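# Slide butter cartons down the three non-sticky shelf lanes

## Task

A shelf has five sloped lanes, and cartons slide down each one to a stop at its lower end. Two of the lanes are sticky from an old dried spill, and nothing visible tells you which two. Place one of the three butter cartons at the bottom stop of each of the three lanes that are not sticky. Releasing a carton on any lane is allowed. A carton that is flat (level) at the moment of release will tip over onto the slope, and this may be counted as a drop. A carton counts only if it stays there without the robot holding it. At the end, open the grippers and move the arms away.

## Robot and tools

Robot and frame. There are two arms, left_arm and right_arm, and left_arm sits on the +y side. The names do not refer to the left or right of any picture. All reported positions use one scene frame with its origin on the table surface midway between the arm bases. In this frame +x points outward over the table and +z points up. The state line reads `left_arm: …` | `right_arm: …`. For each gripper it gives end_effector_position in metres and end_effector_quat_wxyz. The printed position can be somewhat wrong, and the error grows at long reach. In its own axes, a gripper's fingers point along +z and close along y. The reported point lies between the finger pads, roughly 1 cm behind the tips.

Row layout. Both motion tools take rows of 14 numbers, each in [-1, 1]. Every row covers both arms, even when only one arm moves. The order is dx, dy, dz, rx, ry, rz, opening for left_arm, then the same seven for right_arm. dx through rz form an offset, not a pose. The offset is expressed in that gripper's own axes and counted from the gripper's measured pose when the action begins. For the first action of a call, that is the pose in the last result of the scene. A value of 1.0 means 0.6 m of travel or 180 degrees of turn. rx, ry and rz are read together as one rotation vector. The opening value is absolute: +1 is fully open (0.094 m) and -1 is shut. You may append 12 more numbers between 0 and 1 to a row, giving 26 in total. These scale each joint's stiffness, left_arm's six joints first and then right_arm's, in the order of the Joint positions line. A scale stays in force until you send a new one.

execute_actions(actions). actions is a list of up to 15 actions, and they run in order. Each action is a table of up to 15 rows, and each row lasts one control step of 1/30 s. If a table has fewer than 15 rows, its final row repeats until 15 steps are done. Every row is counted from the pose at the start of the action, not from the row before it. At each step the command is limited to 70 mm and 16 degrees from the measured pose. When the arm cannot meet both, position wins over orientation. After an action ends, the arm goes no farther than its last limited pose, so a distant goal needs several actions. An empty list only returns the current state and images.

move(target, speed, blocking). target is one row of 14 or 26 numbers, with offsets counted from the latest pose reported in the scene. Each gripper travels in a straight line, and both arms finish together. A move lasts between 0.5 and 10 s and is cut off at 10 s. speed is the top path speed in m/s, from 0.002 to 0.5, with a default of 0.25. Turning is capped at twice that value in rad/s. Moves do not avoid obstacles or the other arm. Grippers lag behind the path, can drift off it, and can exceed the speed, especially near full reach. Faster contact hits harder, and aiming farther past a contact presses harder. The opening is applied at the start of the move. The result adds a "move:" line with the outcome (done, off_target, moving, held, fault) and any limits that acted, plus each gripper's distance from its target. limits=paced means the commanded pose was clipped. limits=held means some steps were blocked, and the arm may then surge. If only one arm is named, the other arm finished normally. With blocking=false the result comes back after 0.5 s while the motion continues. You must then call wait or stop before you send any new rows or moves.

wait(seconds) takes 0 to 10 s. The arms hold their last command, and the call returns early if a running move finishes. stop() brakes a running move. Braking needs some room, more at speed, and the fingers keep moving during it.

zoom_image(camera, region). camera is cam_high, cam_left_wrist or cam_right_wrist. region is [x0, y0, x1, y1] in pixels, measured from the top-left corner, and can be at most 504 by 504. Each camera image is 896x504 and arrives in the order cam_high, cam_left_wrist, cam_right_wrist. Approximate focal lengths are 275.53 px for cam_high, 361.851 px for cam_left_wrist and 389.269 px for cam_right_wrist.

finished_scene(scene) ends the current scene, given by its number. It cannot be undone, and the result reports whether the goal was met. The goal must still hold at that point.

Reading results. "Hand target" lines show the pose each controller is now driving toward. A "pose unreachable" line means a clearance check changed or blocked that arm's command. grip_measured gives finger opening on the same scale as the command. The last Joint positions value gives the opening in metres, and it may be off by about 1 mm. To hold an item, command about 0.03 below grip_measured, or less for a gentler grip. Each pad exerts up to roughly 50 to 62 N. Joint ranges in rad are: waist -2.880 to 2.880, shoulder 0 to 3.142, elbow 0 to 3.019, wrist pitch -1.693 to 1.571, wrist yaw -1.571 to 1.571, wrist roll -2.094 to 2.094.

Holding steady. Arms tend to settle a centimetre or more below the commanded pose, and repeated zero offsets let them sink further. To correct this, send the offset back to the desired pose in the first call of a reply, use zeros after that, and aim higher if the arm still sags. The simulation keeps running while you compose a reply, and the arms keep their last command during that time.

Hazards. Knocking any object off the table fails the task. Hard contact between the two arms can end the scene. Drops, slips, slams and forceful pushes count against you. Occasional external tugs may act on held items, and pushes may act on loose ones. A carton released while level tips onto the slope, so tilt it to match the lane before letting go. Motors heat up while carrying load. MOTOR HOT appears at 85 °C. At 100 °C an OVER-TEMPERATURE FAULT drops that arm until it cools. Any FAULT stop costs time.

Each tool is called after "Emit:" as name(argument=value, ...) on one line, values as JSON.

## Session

Emit:
execute_actions(actions=[])

Scene clock: 0.00 s.
left_arm: end_effector_position=(+0.5546, +0.3959, +0.2352) grip_measured=+1.000 end_effector_quat_wxyz=(+0.030, +0.474, +0.878, +0.063) | right_arm: end_effector_position=(-0.1407, -0.5482, +0.3267) grip_measured=+1.000 end_effector_quat_wxyz=(+0.594, +0.756, +0.233, -0.148)
Joint positions: left_arm=[ 0.077  1.622  1.553 -1.374 -0.059  1.186  0.094] | right_arm=[-2.282  0.498  0.556 -0.379 -0.647  0.83   0.094]
Joint velocities: left_arm=[-0.005 -0.005  0.012  0.007  0.007 -0.066  0.   ] | right_arm=[-0.005 -0.005  0.007 -0.002 -0.066 -0.066  0.   ]
Motor temperatures (°C, as the motors report them): left_arm=[24 28 28 26 25 26] | right_arm=[27 24 27 27 25 23]
Hand target (left_arm): +0.561, +0.397, +0.239; +0.035, +0.474, +0.877, +0.067
Hand target (right_arm): -0.141, -0.549, +0.345; +0.602, +0.746, +0.236, -0.159
Joint stiffness scale: left_arm=[1. 1. 1. 1. 1. 1.] | right_arm=[1. 1. 1. 1. 1. 1.]

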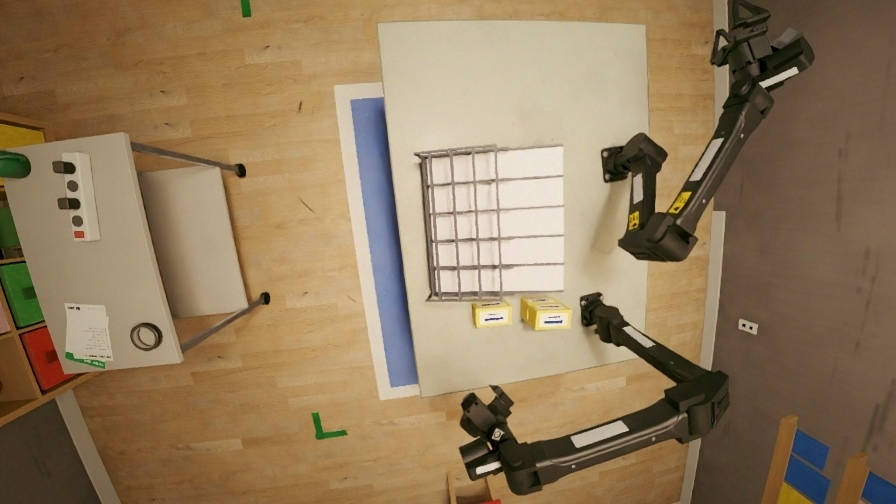

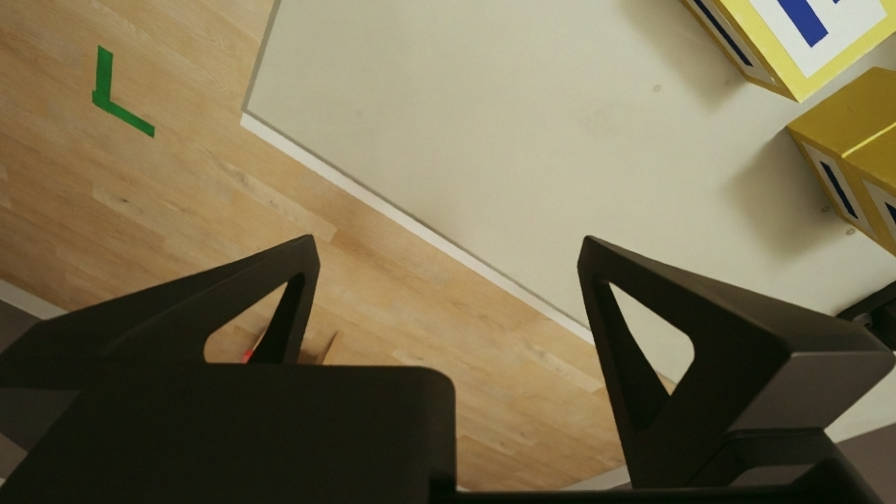

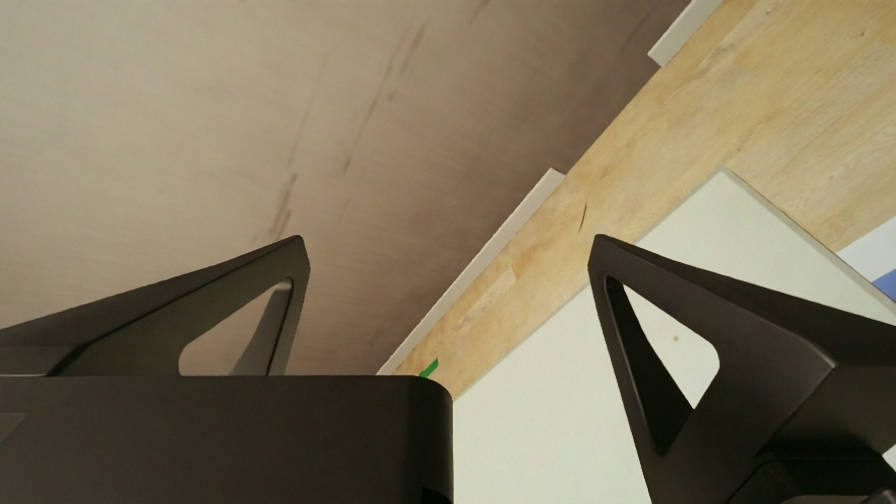

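Emit:
move(target=[0,0,0,0.042,0.02,-0.315,1,0,0,0,0,0,0,1], speed=0.4)

Emit:
move(target=[0.37,-0.25,0,0,0,0,1,0,0,0,0,0,0,1], speed=0.3)

Scene clock: 7.07 s.
left_arm: end_effector_position=(+0.5431, +0.3887, +0.2255) grip_measured=+1.000 end_effector_quat_wxyz=(-0.005, +0.015, +1.000, -0.000) | right_arm: end_effector_position=(-0.1407, -0.5482, +0.3267) grip_measured=+1.000 end_effector_quat_wxyz=(+0.594, +0.756, +0.233, -0.148)
Joint positions: left_arm=[ 0.087  1.679  1.605 -1.507 -0.002  0.232  0.094] | right_arm=[-2.282  0.498  0.556 -0.379 -0.647  0.83   0.094]
Joint velocities: left_arm=[-0.015 -0.015  0.012 -0.007  0.007 -0.022  0.   ] | right_arm=[-0.005 -0.005  0.002  0.012  0.051  0.022  0.   ]
Motor temperatures (°C, as the motors report them): left_arm=[24 28 30 26 25 26] | right_arm=[27 24 29 27 25 23]
Hand target (left_arm): +0.554, +0.396, +0.234; +0.001, +0.000, +1.000, +0.000
Hand target (right_arm): -0.141, -0.548, +0.327; +0.594, +0.756, +0.233, -0.148
Off the commanded pose (left_arm): 0.017 m, 2 deg.
Off the commanded pose (right_arm): 0.000 m, 0 deg.
Joint stiffness scale: left_arm=[1. 1. 1. 1. 1. 1.] | right_arm=[1. 1. 1. 1. 1. 1.]
move: off_target (left_arm)

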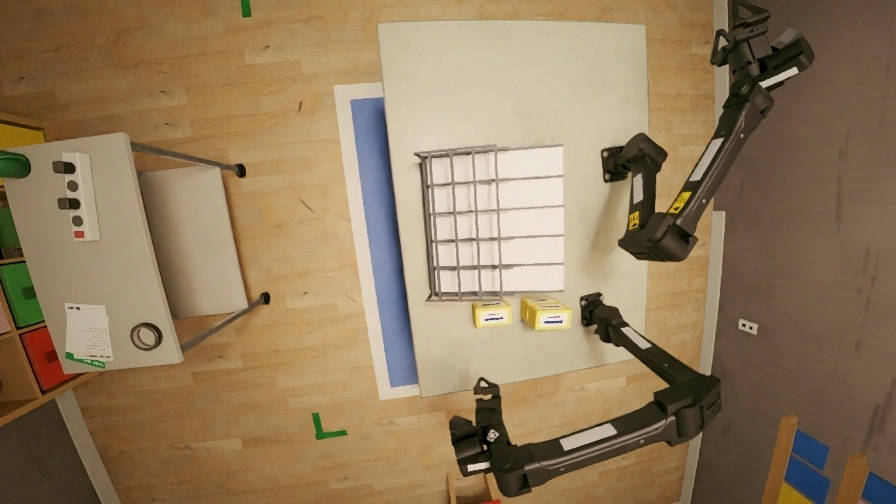

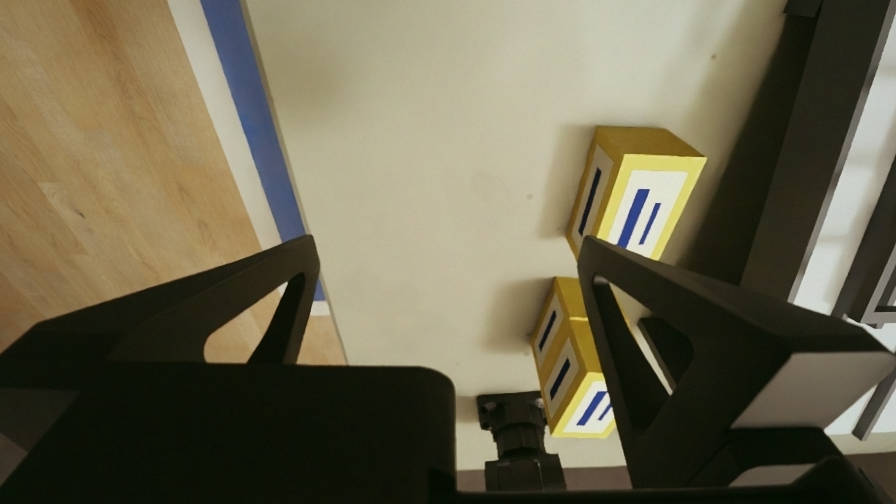

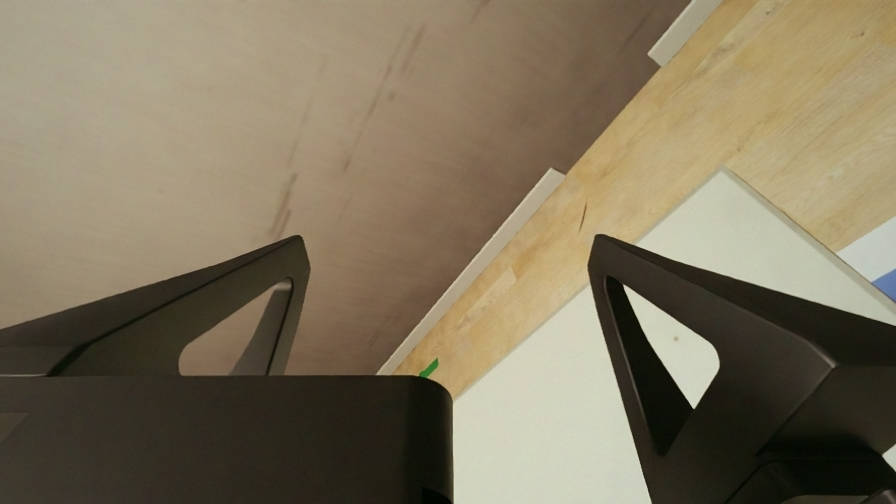

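Scene clock: 8.60 s.
left_arm: end_effector_position=(+0.3235, +0.2432, +0.2406) grip_measured=+1.000 end_effector_quat_wxyz=(+0.015, +0.024, +1.000, -0.003) | right_arm: end_effector_position=(-0.1407, -0.5482, +0.3267) grip_measured=+1.000 end_effector_quat_wxyz=(+0.594, +0.756, +0.233, -0.148)
Joint positions: left_arm=[-0.267  1.051  1.034 -1.522  0.003 -0.105  0.094] | right_arm=[-2.282  0.498  0.556 -0.379 -0.647  0.83   0.094]
Joint velocities: left_arm=[-0.005  0.005 -0.002 -0.012  0.007 -0.022  0.   ] | right_arm=[-0.005 -0.005 -0.002 -0.002 -0.022 -0.007  0.   ]
Motor temperatures (°C, as the motors report them): left_arm=[24 28 30 26 25 26] | right_arm=[27 24 29 27 25 23]
Hand target (left_arm): +0.317, +0.243, +0.233; -0.005, +0.015, +1.000, -0.001
Hand target (right_arm): -0.141, -0.548, +0.327; +0.594, +0.756, +0.233, -0.148
Off the commanded pose (left_arm): 0.015 m, 3 deg.
Off the commanded pose (right_arm): 0.000 m, 0 deg.
Joint stiffness scale: left_arm=[1. 1. 1. 1. 1. 1.] | right_arm=[1. 1. 1. 1. 1. 1.]
move: off_target (left_arm)

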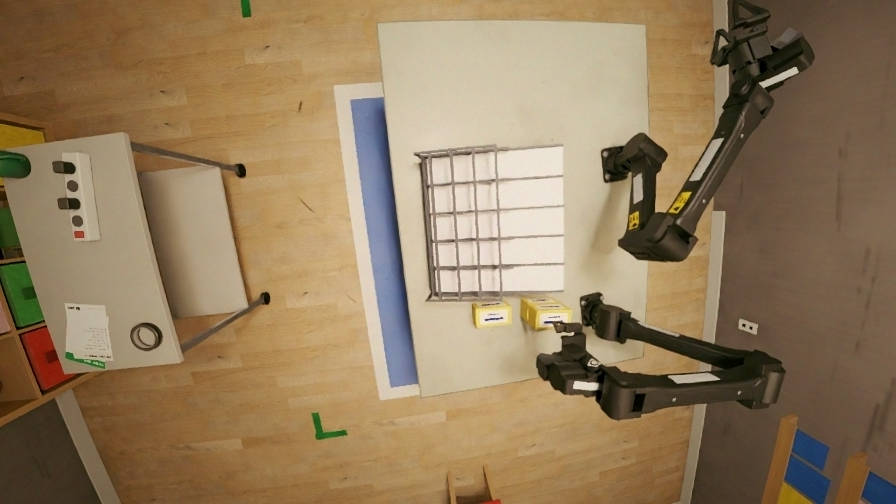

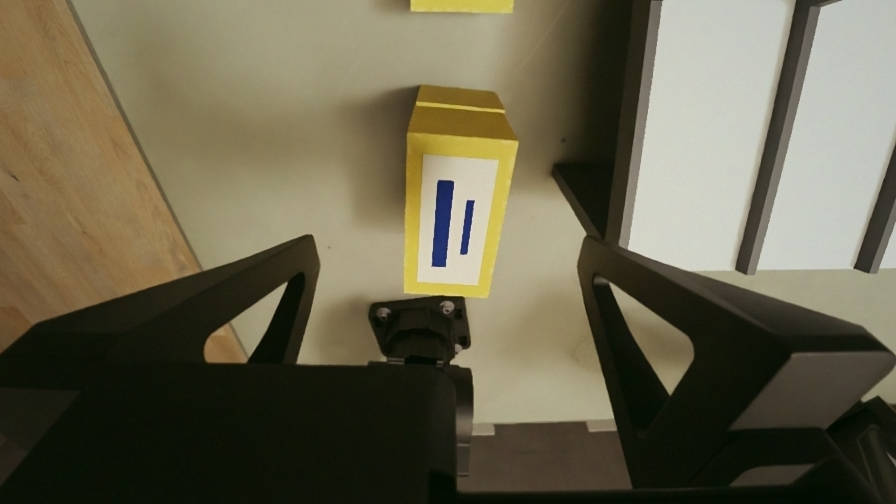

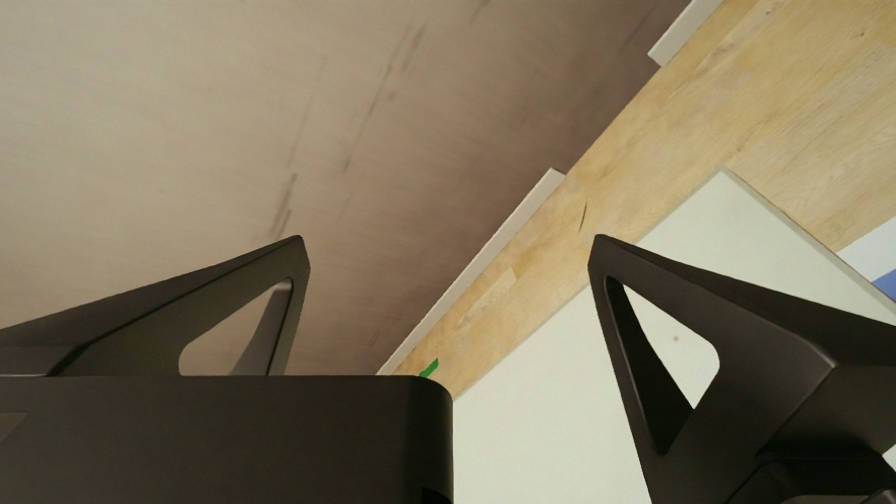

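Emit:
move(target=[-0.02,-0.01,0.215,0,0,0,1,0,0,0,0,0,0,1], speed=0.12)

Emit:
execute_actions(actions=[[[0,0,0,0,0,0,-1,0,0,0,0,0,0,1]],[[0,0,0,0,0,0,-1,0,0,0,0,0,0,1]]])

Scene clock: 12.20 s.
left_arm: end_effector_position=(+0.3382, +0.2386, +0.1173) grip_measured=+1.000 end_effector_quat_wxyz=(+0.014, +0.026, +1.000, -0.003) | right_arm: end_effector_position=(-0.1407, -0.5482, +0.3267) grip_measured=+1.000 end_effector_quat_wxyz=(+0.594, +0.756, +0.233, -0.148)
Joint positions: left_arm=[-0.275  1.168  0.786 -1.159  0.003 -0.108  0.094] | right_arm=[-2.282  0.498  0.556 -0.379 -0.647  0.83   0.094]
Joint velocities: left_arm=[ 0.005 -0.005  0.007  0.012  0.007 -0.007  0.   ] | right_arm=[ 0.005 -0.005 -0.007 -0.002  0.007  0.007  0.   ]
Motor temperatures (°C, as the motors report them): left_arm=[24 28 30 26 25 26] | right_arm=[27 24 30 27 25 23]
Hand target (left_arm): +0.338, +0.235, +0.112; +0.015, +0.024, +1.000, -0.004
Hand target (right_arm): -0.141, -0.548, +0.327; +0.594, +0.756, +0.233, -0.148
Off the commanded pose (left_arm): 0.006 m, 0 deg.
Off the commanded pose (right_arm): 0.000 m, 0 deg.
Joint stiffness scale: left_arm=[1. 1. 1. 1. 1. 1.] | right_arm=[1. 1. 1. 1. 1. 1.]
move: done

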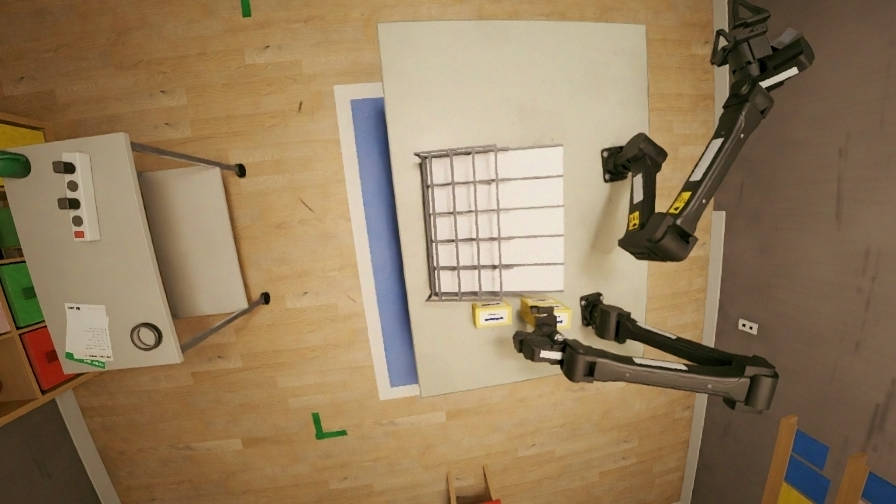

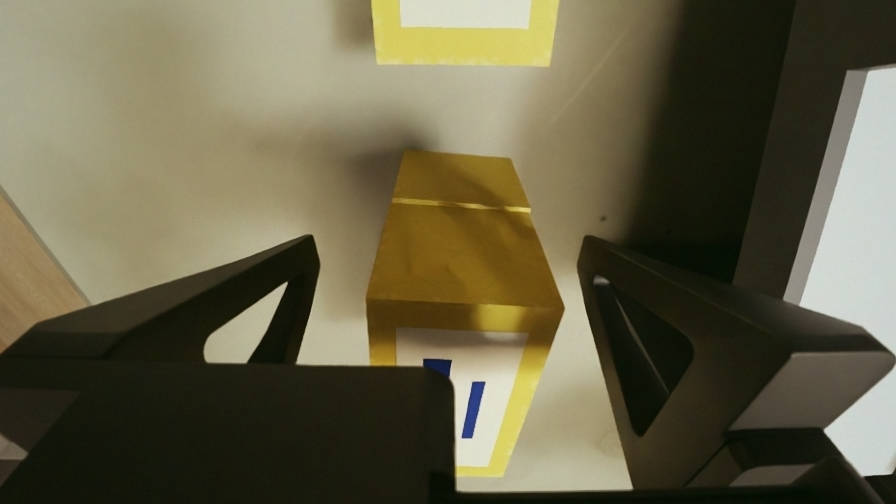

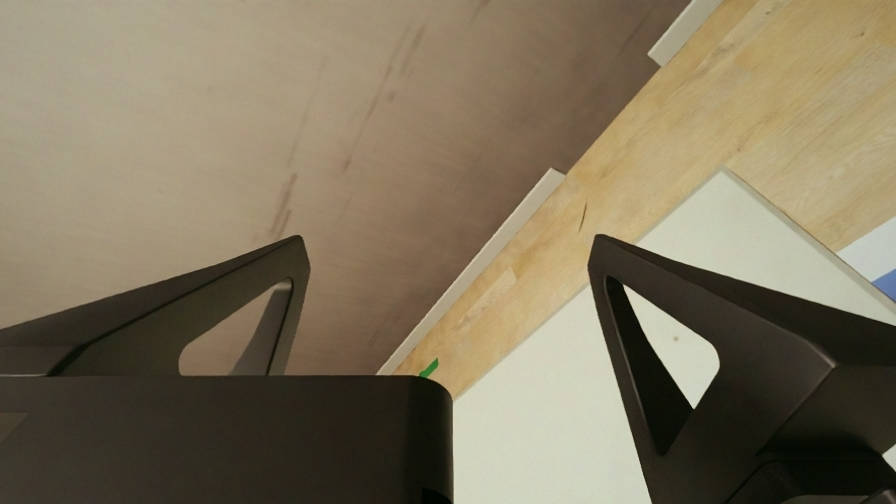

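Scene clock: 13.20 s.
left_arm: end_effector_position=(+0.3381, +0.2384, +0.1173) grip_measured=+0.284 end_effector_quat_wxyz=(+0.014, +0.026, +1.000, -0.004) | right_arm: end_effector_position=(-0.1407, -0.5482, +0.3267) grip_measured=+1.000 end_effector_quat_wxyz=(+0.594, +0.756, +0.233, -0.148)
Joint positions: left_arm=[-0.275  1.168  0.786 -1.159  0.004 -0.108  0.06 ] | right_arm=[-2.282  0.498  0.556 -0.379 -0.647  0.83   0.094]
Joint velocities: left_arm=[-0.015 -0.005 -0.007 -0.007 -0.051 -0.007 -0.001] | right_arm=[-0.005 -0.005  0.012  0.017 -0.095 -0.007  0.   ]
Motor temperatures (°C, as the motors report them): left_arm=[24 28 30 26 25 26] | right_arm=[27 24 30 27 25 23]
Hand target (left_arm): +0.338, +0.238, +0.117; +0.014, +0.026, +1.000, -0.004
Hand target (right_arm): -0.141, -0.548, +0.327; +0.594, +0.756, +0.233, -0.148
Off the commanded pose (left_arm): 0.000 m, 0 deg.
Off the commanded pose (right_arm): 0.000 m, 0 deg.
Joint stiffness scale: left_arm=[1. 1. 1. 1. 1. 1.] | right_arm=[1. 1. 1. 1. 1. 1.]

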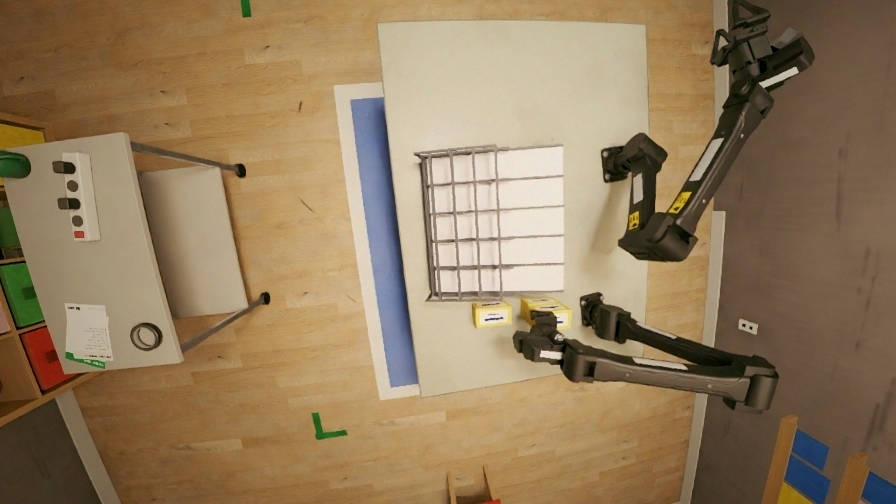

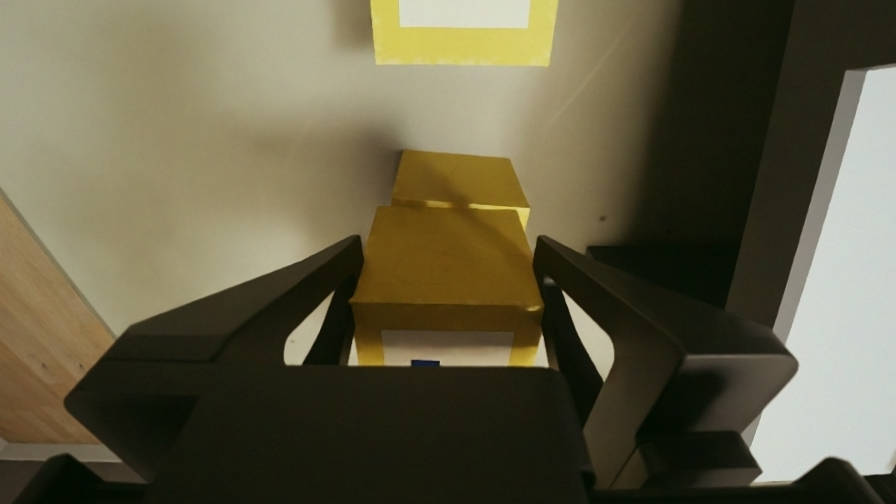

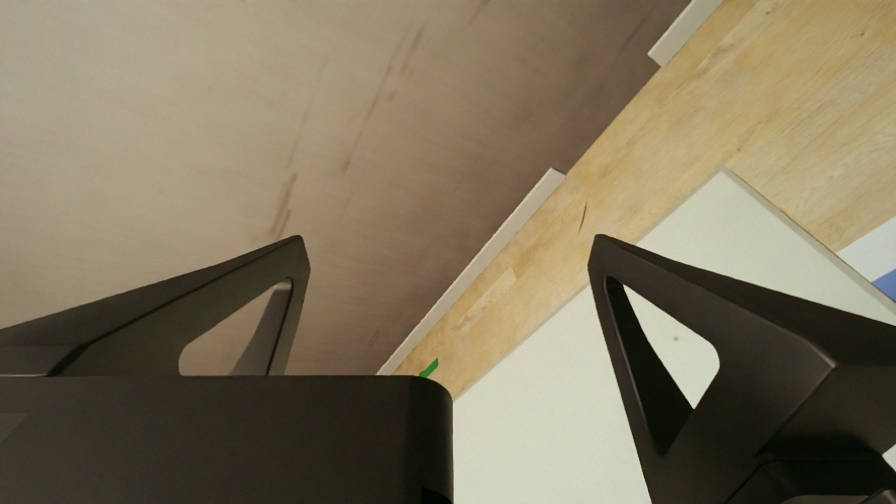

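Lane 1 at about y≈0.105.

Emit:
move(target=[0,0,-0.22,0,0,0,0.24,0,0,0,0,0,0,1], speed=0.2)

Emit:
move(target=[-0.05,-0.23,0,0,0.07,0,0.24,0,0,0,0,0,0,1], speed=0.2)

Scene clock: 16.57 s.
left_arm: end_effector_position=(+0.3253, +0.2404, +0.2237) grip_measured=+0.284 end_effector_quat_wxyz=(-0.007, +0.026, +1.000, -0.001) | right_arm: end_effector_position=(-0.1407, -0.5482, +0.3267) grip_measured=+1.000 end_effector_quat_wxyz=(+0.594, +0.756, +0.233, -0.148)
Joint positions: left_arm=[-0.275  1.09   1.016 -1.51   0.004 -0.108  0.06 ] | right_arm=[-2.282  0.498  0.556 -0.379 -0.647  0.83   0.094]
Joint velocities: left_arm=[-0.005  0.005  0.022 -0.022  0.007 -0.022 -0.001] | right_arm=[ 0.005  0.005 -0.012  0.002 -0.022 -0.095  0.   ]
Motor temperatures (°C, as the motors report them): left_arm=[24 28 31 26 25 26] | right_arm=[27 24 30 27 25 23]
Hand target (left_arm): +0.334, +0.240, +0.249; +0.014, +0.026, +1.000, -0.004
Hand target (right_arm): -0.141, -0.548, +0.327; +0.594, +0.756, +0.233, -0.148
Off the commanded pose (left_arm): 0.027 m, 2 deg.
Off the commanded pose (right_arm): 0.000 m, 0 deg.
Joint stiffness scale: left_arm=[1. 1. 1. 1. 1. 1.] | right_arm=[1. 1. 1. 1. 1. 1.]
move: off_target (left_arm)

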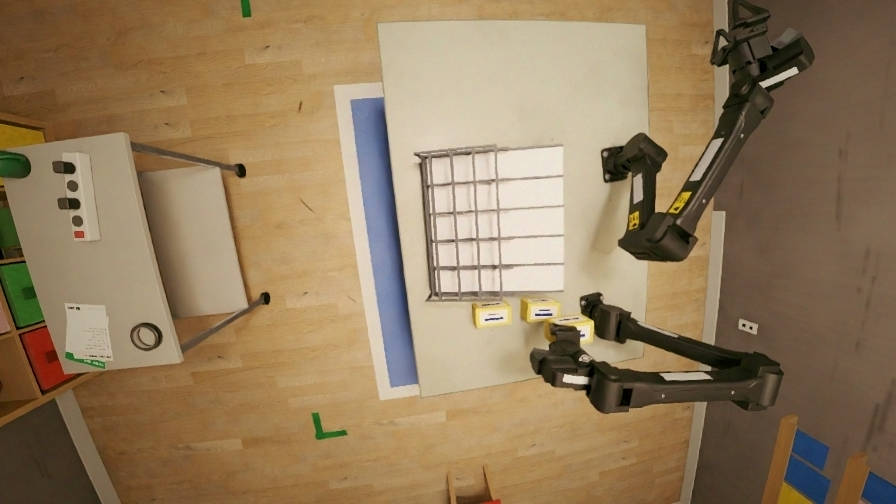

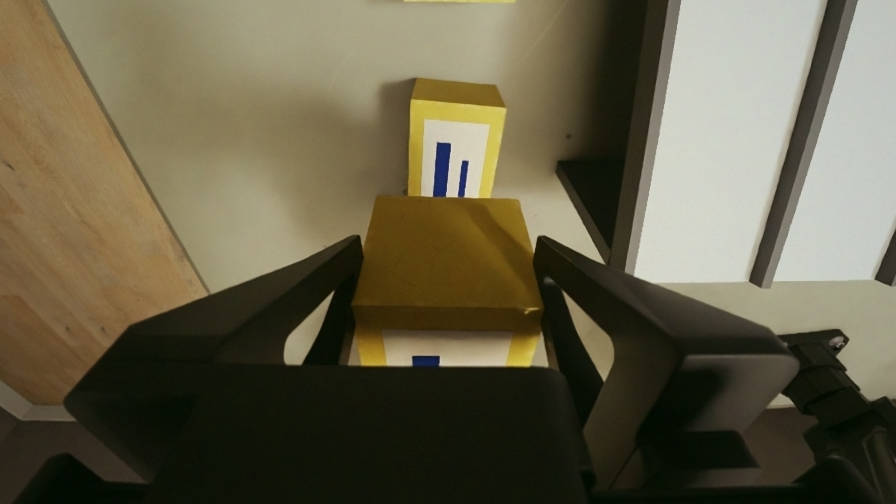

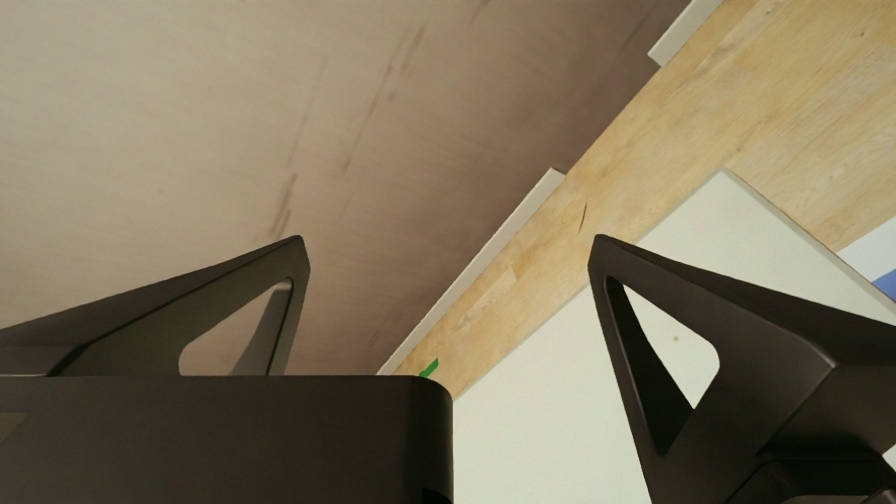

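Scene clock: 17.67 s.
left_arm: end_effector_position=(+0.3281, +0.1599, +0.1925) grip_measured=+0.285 end_effector_quat_wxyz=(-0.156, +0.022, +0.986, +0.058) | right_arm: end_effector_position=(-0.1407, -0.5482, +0.3267) grip_measured=+1.000 end_effector_quat_wxyz=(+0.594, +0.756, +0.233, -0.148)
Joint positions: left_arm=[-0.528  1.389  1.15  -1.665  0.012 -0.366  0.06 ] | right_arm=[-2.282  0.498  0.556 -0.379 -0.647  0.83   0.094]
Joint velocities: left_arm=[-0.015 -0.015 -0.017 -0.002  0.007 -0.022 -0.   ] | right_arm=[ 0.005 -0.005  0.002  0.007 -0.066  0.007  0.   ]
Motor temperatures (°C, as the motors report them): left_arm=[24 28 31 26 26 26] | right_arm=[27 24 30 27 25 23]
Hand target (left_arm): +0.343, +0.105, +0.224; -0.119, +0.031, +0.992, -0.002
Hand target (right_arm): -0.141, -0.548, +0.327; +0.594, +0.756, +0.233, -0.148
Off the commanded pose (left_arm): 0.069 m, 8 deg.
Off the commanded pose (right_arm): 0.000 m, 0 deg.
Joint stiffness scale: left_arm=[1. 1. 1. 1. 1. 1.] | right_arm=[1. 1. 1. 1. 1. 1.]
move: off_target (left_arm)

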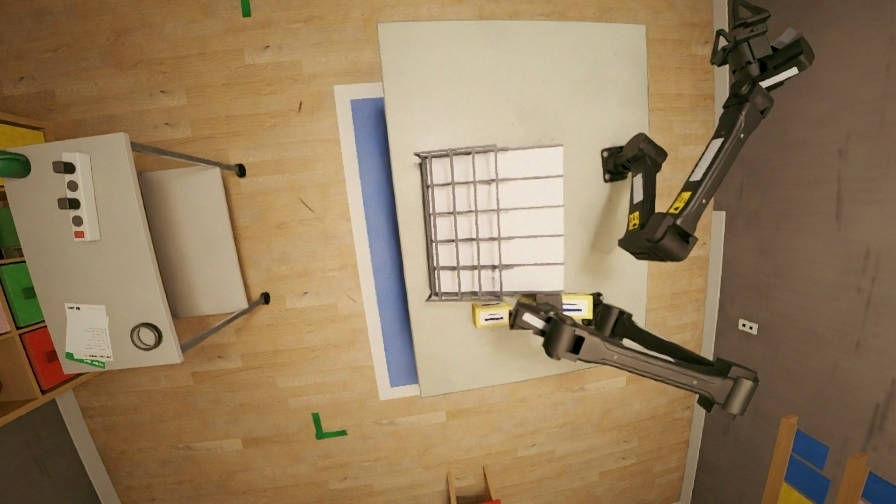

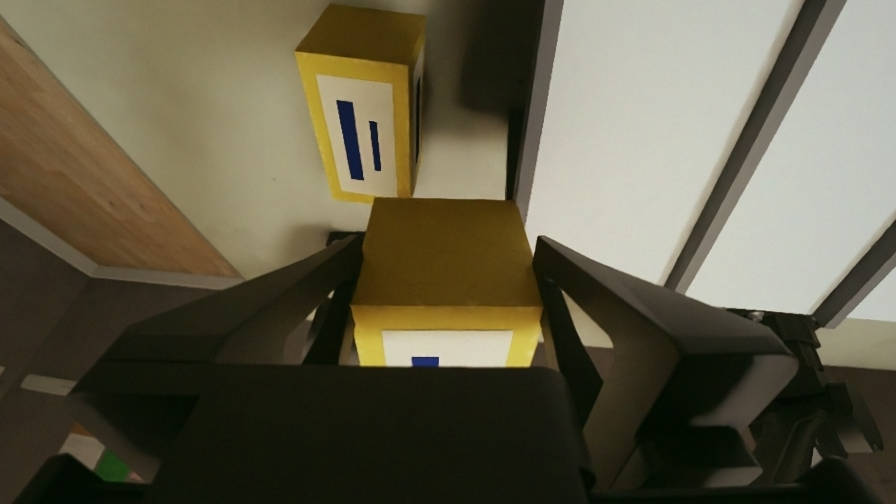

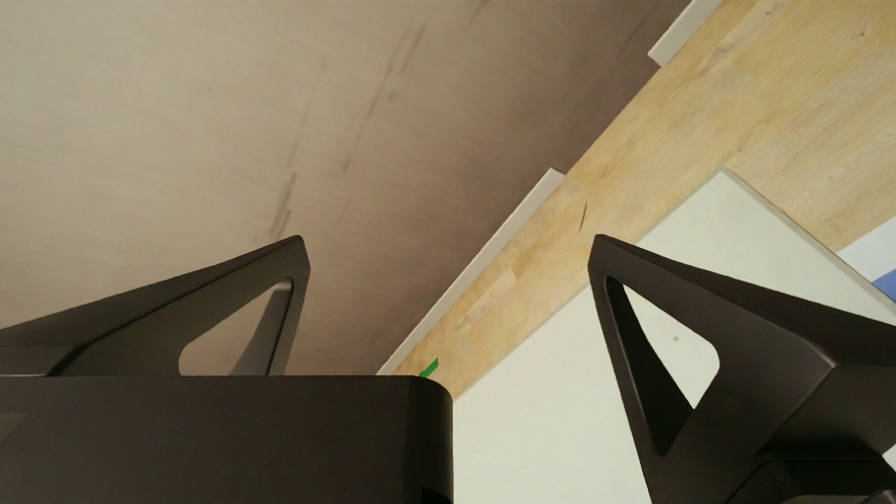

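Caught the side wall; lift then cross.

Emit:
move(target=[-0.06,0,-0.12,0,0,0,0.24,0,0,0,0,0,0,1], speed=0.1)

Emit:
move(target=[0,-0.1,-0.04,0,0,0,0.24,0,0,0,0,0,0,1], speed=0.1)

Scene clock: 23.23 s.
left_arm: end_effector_position=(+0.3703, +0.1529, +0.2283) grip_measured=+0.285 end_effector_quat_wxyz=(-0.102, +0.017, +0.994, +0.040) | right_arm: end_effector_position=(-0.1407, -0.5482, +0.3267) grip_measured=+1.000 end_effector_quat_wxyz=(+0.594, +0.756, +0.233, -0.148)
Joint positions: left_arm=[-0.504  1.406  1.282 -1.666 -0.001 -0.357  0.06 ] | right_arm=[-2.282  0.498  0.556 -0.379 -0.647  0.83   0.094]
Joint velocities: left_arm=[-0.005  0.005 -0.002 -0.002 -0.037 -0.037  0.   ] | right_arm=[-0.005  0.005 -0.012  0.012  0.022 -0.022  0.   ]
Motor temperatures (°C, as the motors report them): left_arm=[24 28 34 26 31 26] | right_arm=[27 24 31 27 25 23]
Hand target (left_arm): +0.384, +0.151, +0.248; -0.085, +0.022, +0.996, +0.031
Hand target (right_arm): -0.141, -0.548, +0.327; +0.594, +0.756, +0.233, -0.148
Off the commanded pose (left_arm): 0.025 m, 7 deg.
Off the commanded pose (right_arm): 0.000 m, 0 deg.
Joint stiffness scale: left_arm=[1. 1. 1. 1. 1. 1.] | right_arm=[1. 1. 1. 1. 1. 1.]
joint sent to its limit (left arm) — the command would take joint 4 (wrist pitch) past its lower limit, so that joint was sent only as far as its limit.
move: off_target (left_arm)

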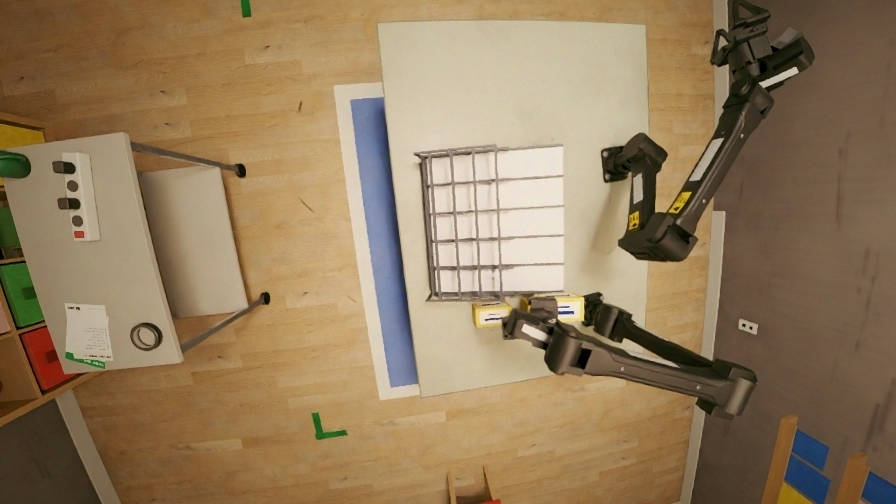

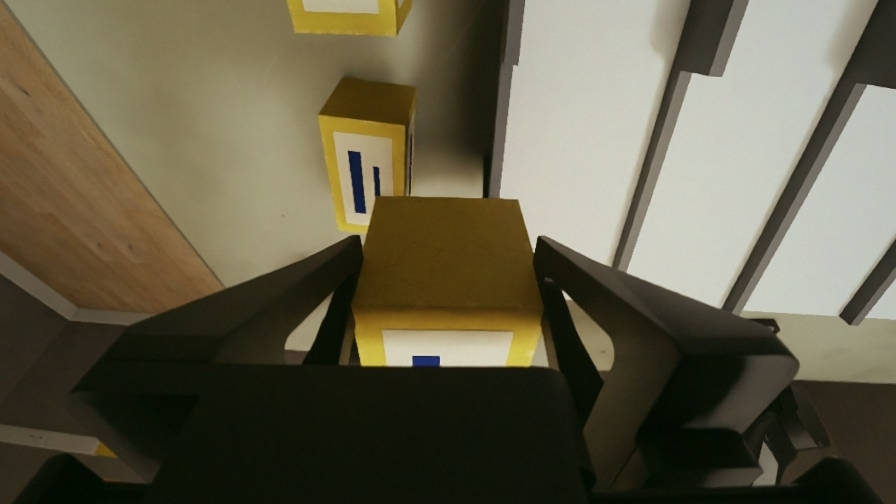

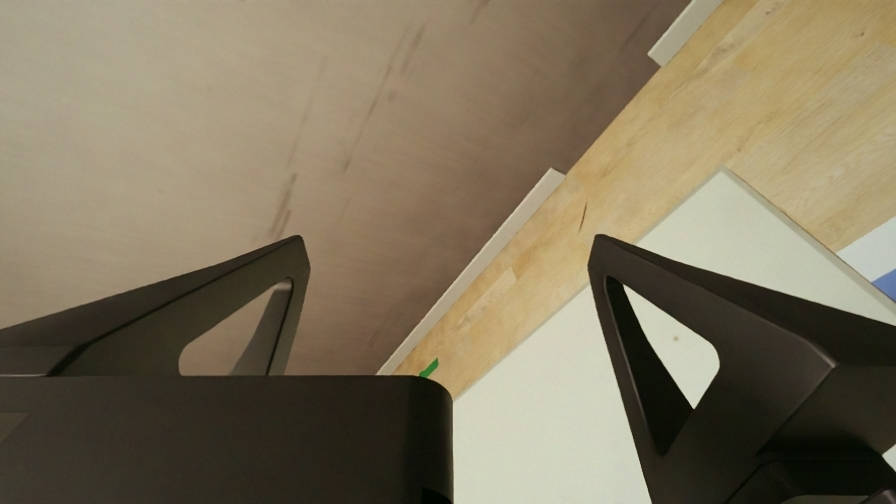

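Scene clock: 24.27 s.
left_arm: end_effector_position=(+0.3611, +0.1004, +0.2260) grip_measured=+0.285 end_effector_quat_wxyz=(-0.104, +0.023, +0.993, +0.042) | right_arm: end_effector_position=(-0.1407, -0.5482, +0.3267) grip_measured=+1.000 end_effector_quat_wxyz=(+0.594, +0.756, +0.233, -0.148)
Joint positions: left_arm=[-0.634  1.449  1.32  -1.666  0.025 -0.471  0.06 ] | right_arm=[-2.282  0.498  0.556 -0.379 -0.647  0.83   0.094]
Joint velocities: left_arm=[-0.015  0.005 -0.012 -0.007 -0.066  0.007  0.001] | right_arm=[-0.005  0.005  0.012 -0.007 -0.007  0.007  0.   ]
Motor temperatures (°C, as the motors report them): left_arm=[24 28 34 26 30 26] | right_arm=[27 24 31 27 25 23]
Hand target (left_arm): +0.372, +0.091, +0.246; -0.087, +0.017, +0.996, +0.032
Hand target (right_arm): -0.141, -0.548, +0.327; +0.594, +0.756, +0.233, -0.148
Off the commanded pose (left_arm): 0.026 m, 1 deg.
Off the commanded pose (right_arm): 0.000 m, 0 deg.
Joint stiffness scale: left_arm=[1. 1. 1. 1. 1. 1.] | right_arm=[1. 1. 1. 1. 1. 1.]
joint sent to its limit (left arm) — the command would take joint 4 (wrist pitch) past its lower limit, so that joint was sent only as far as its limit.
move: off_target (left_arm)

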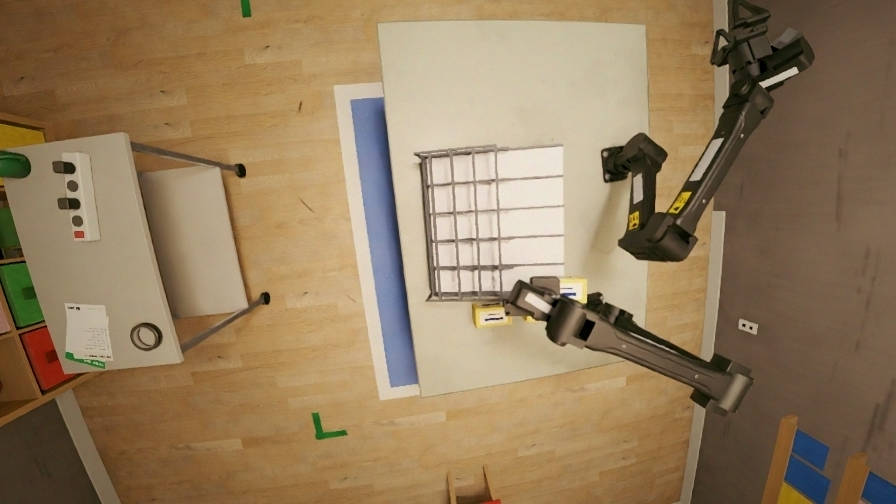

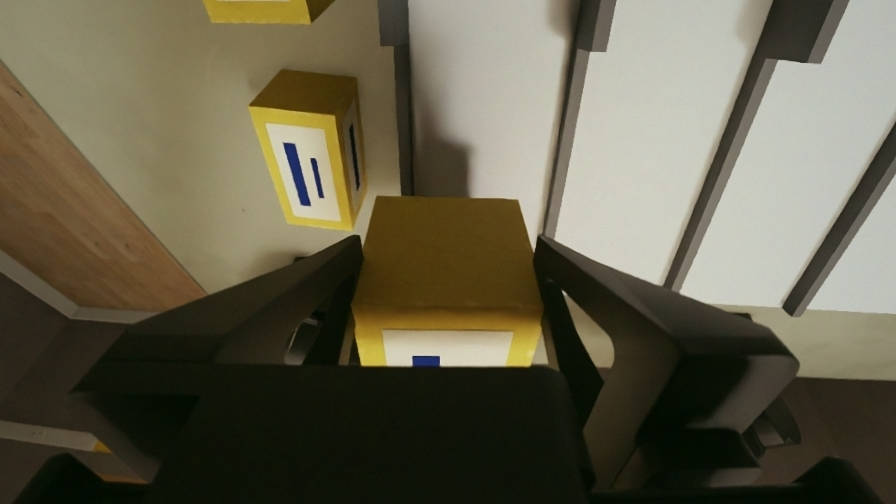

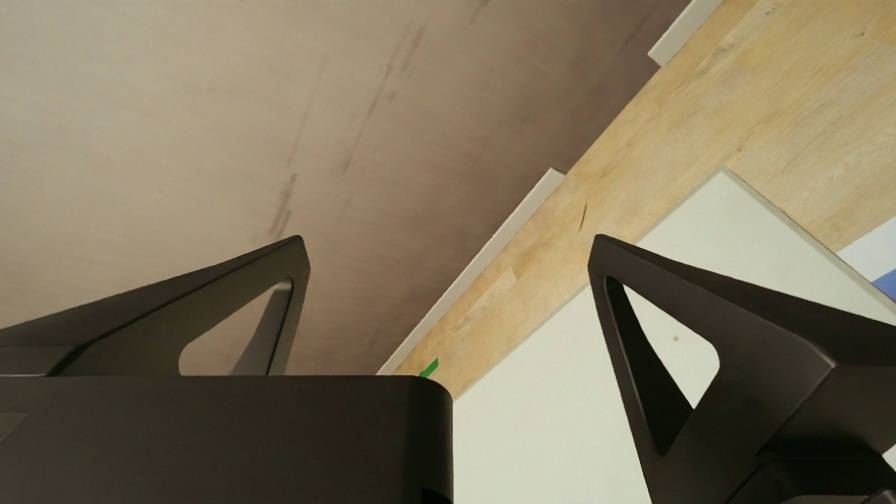

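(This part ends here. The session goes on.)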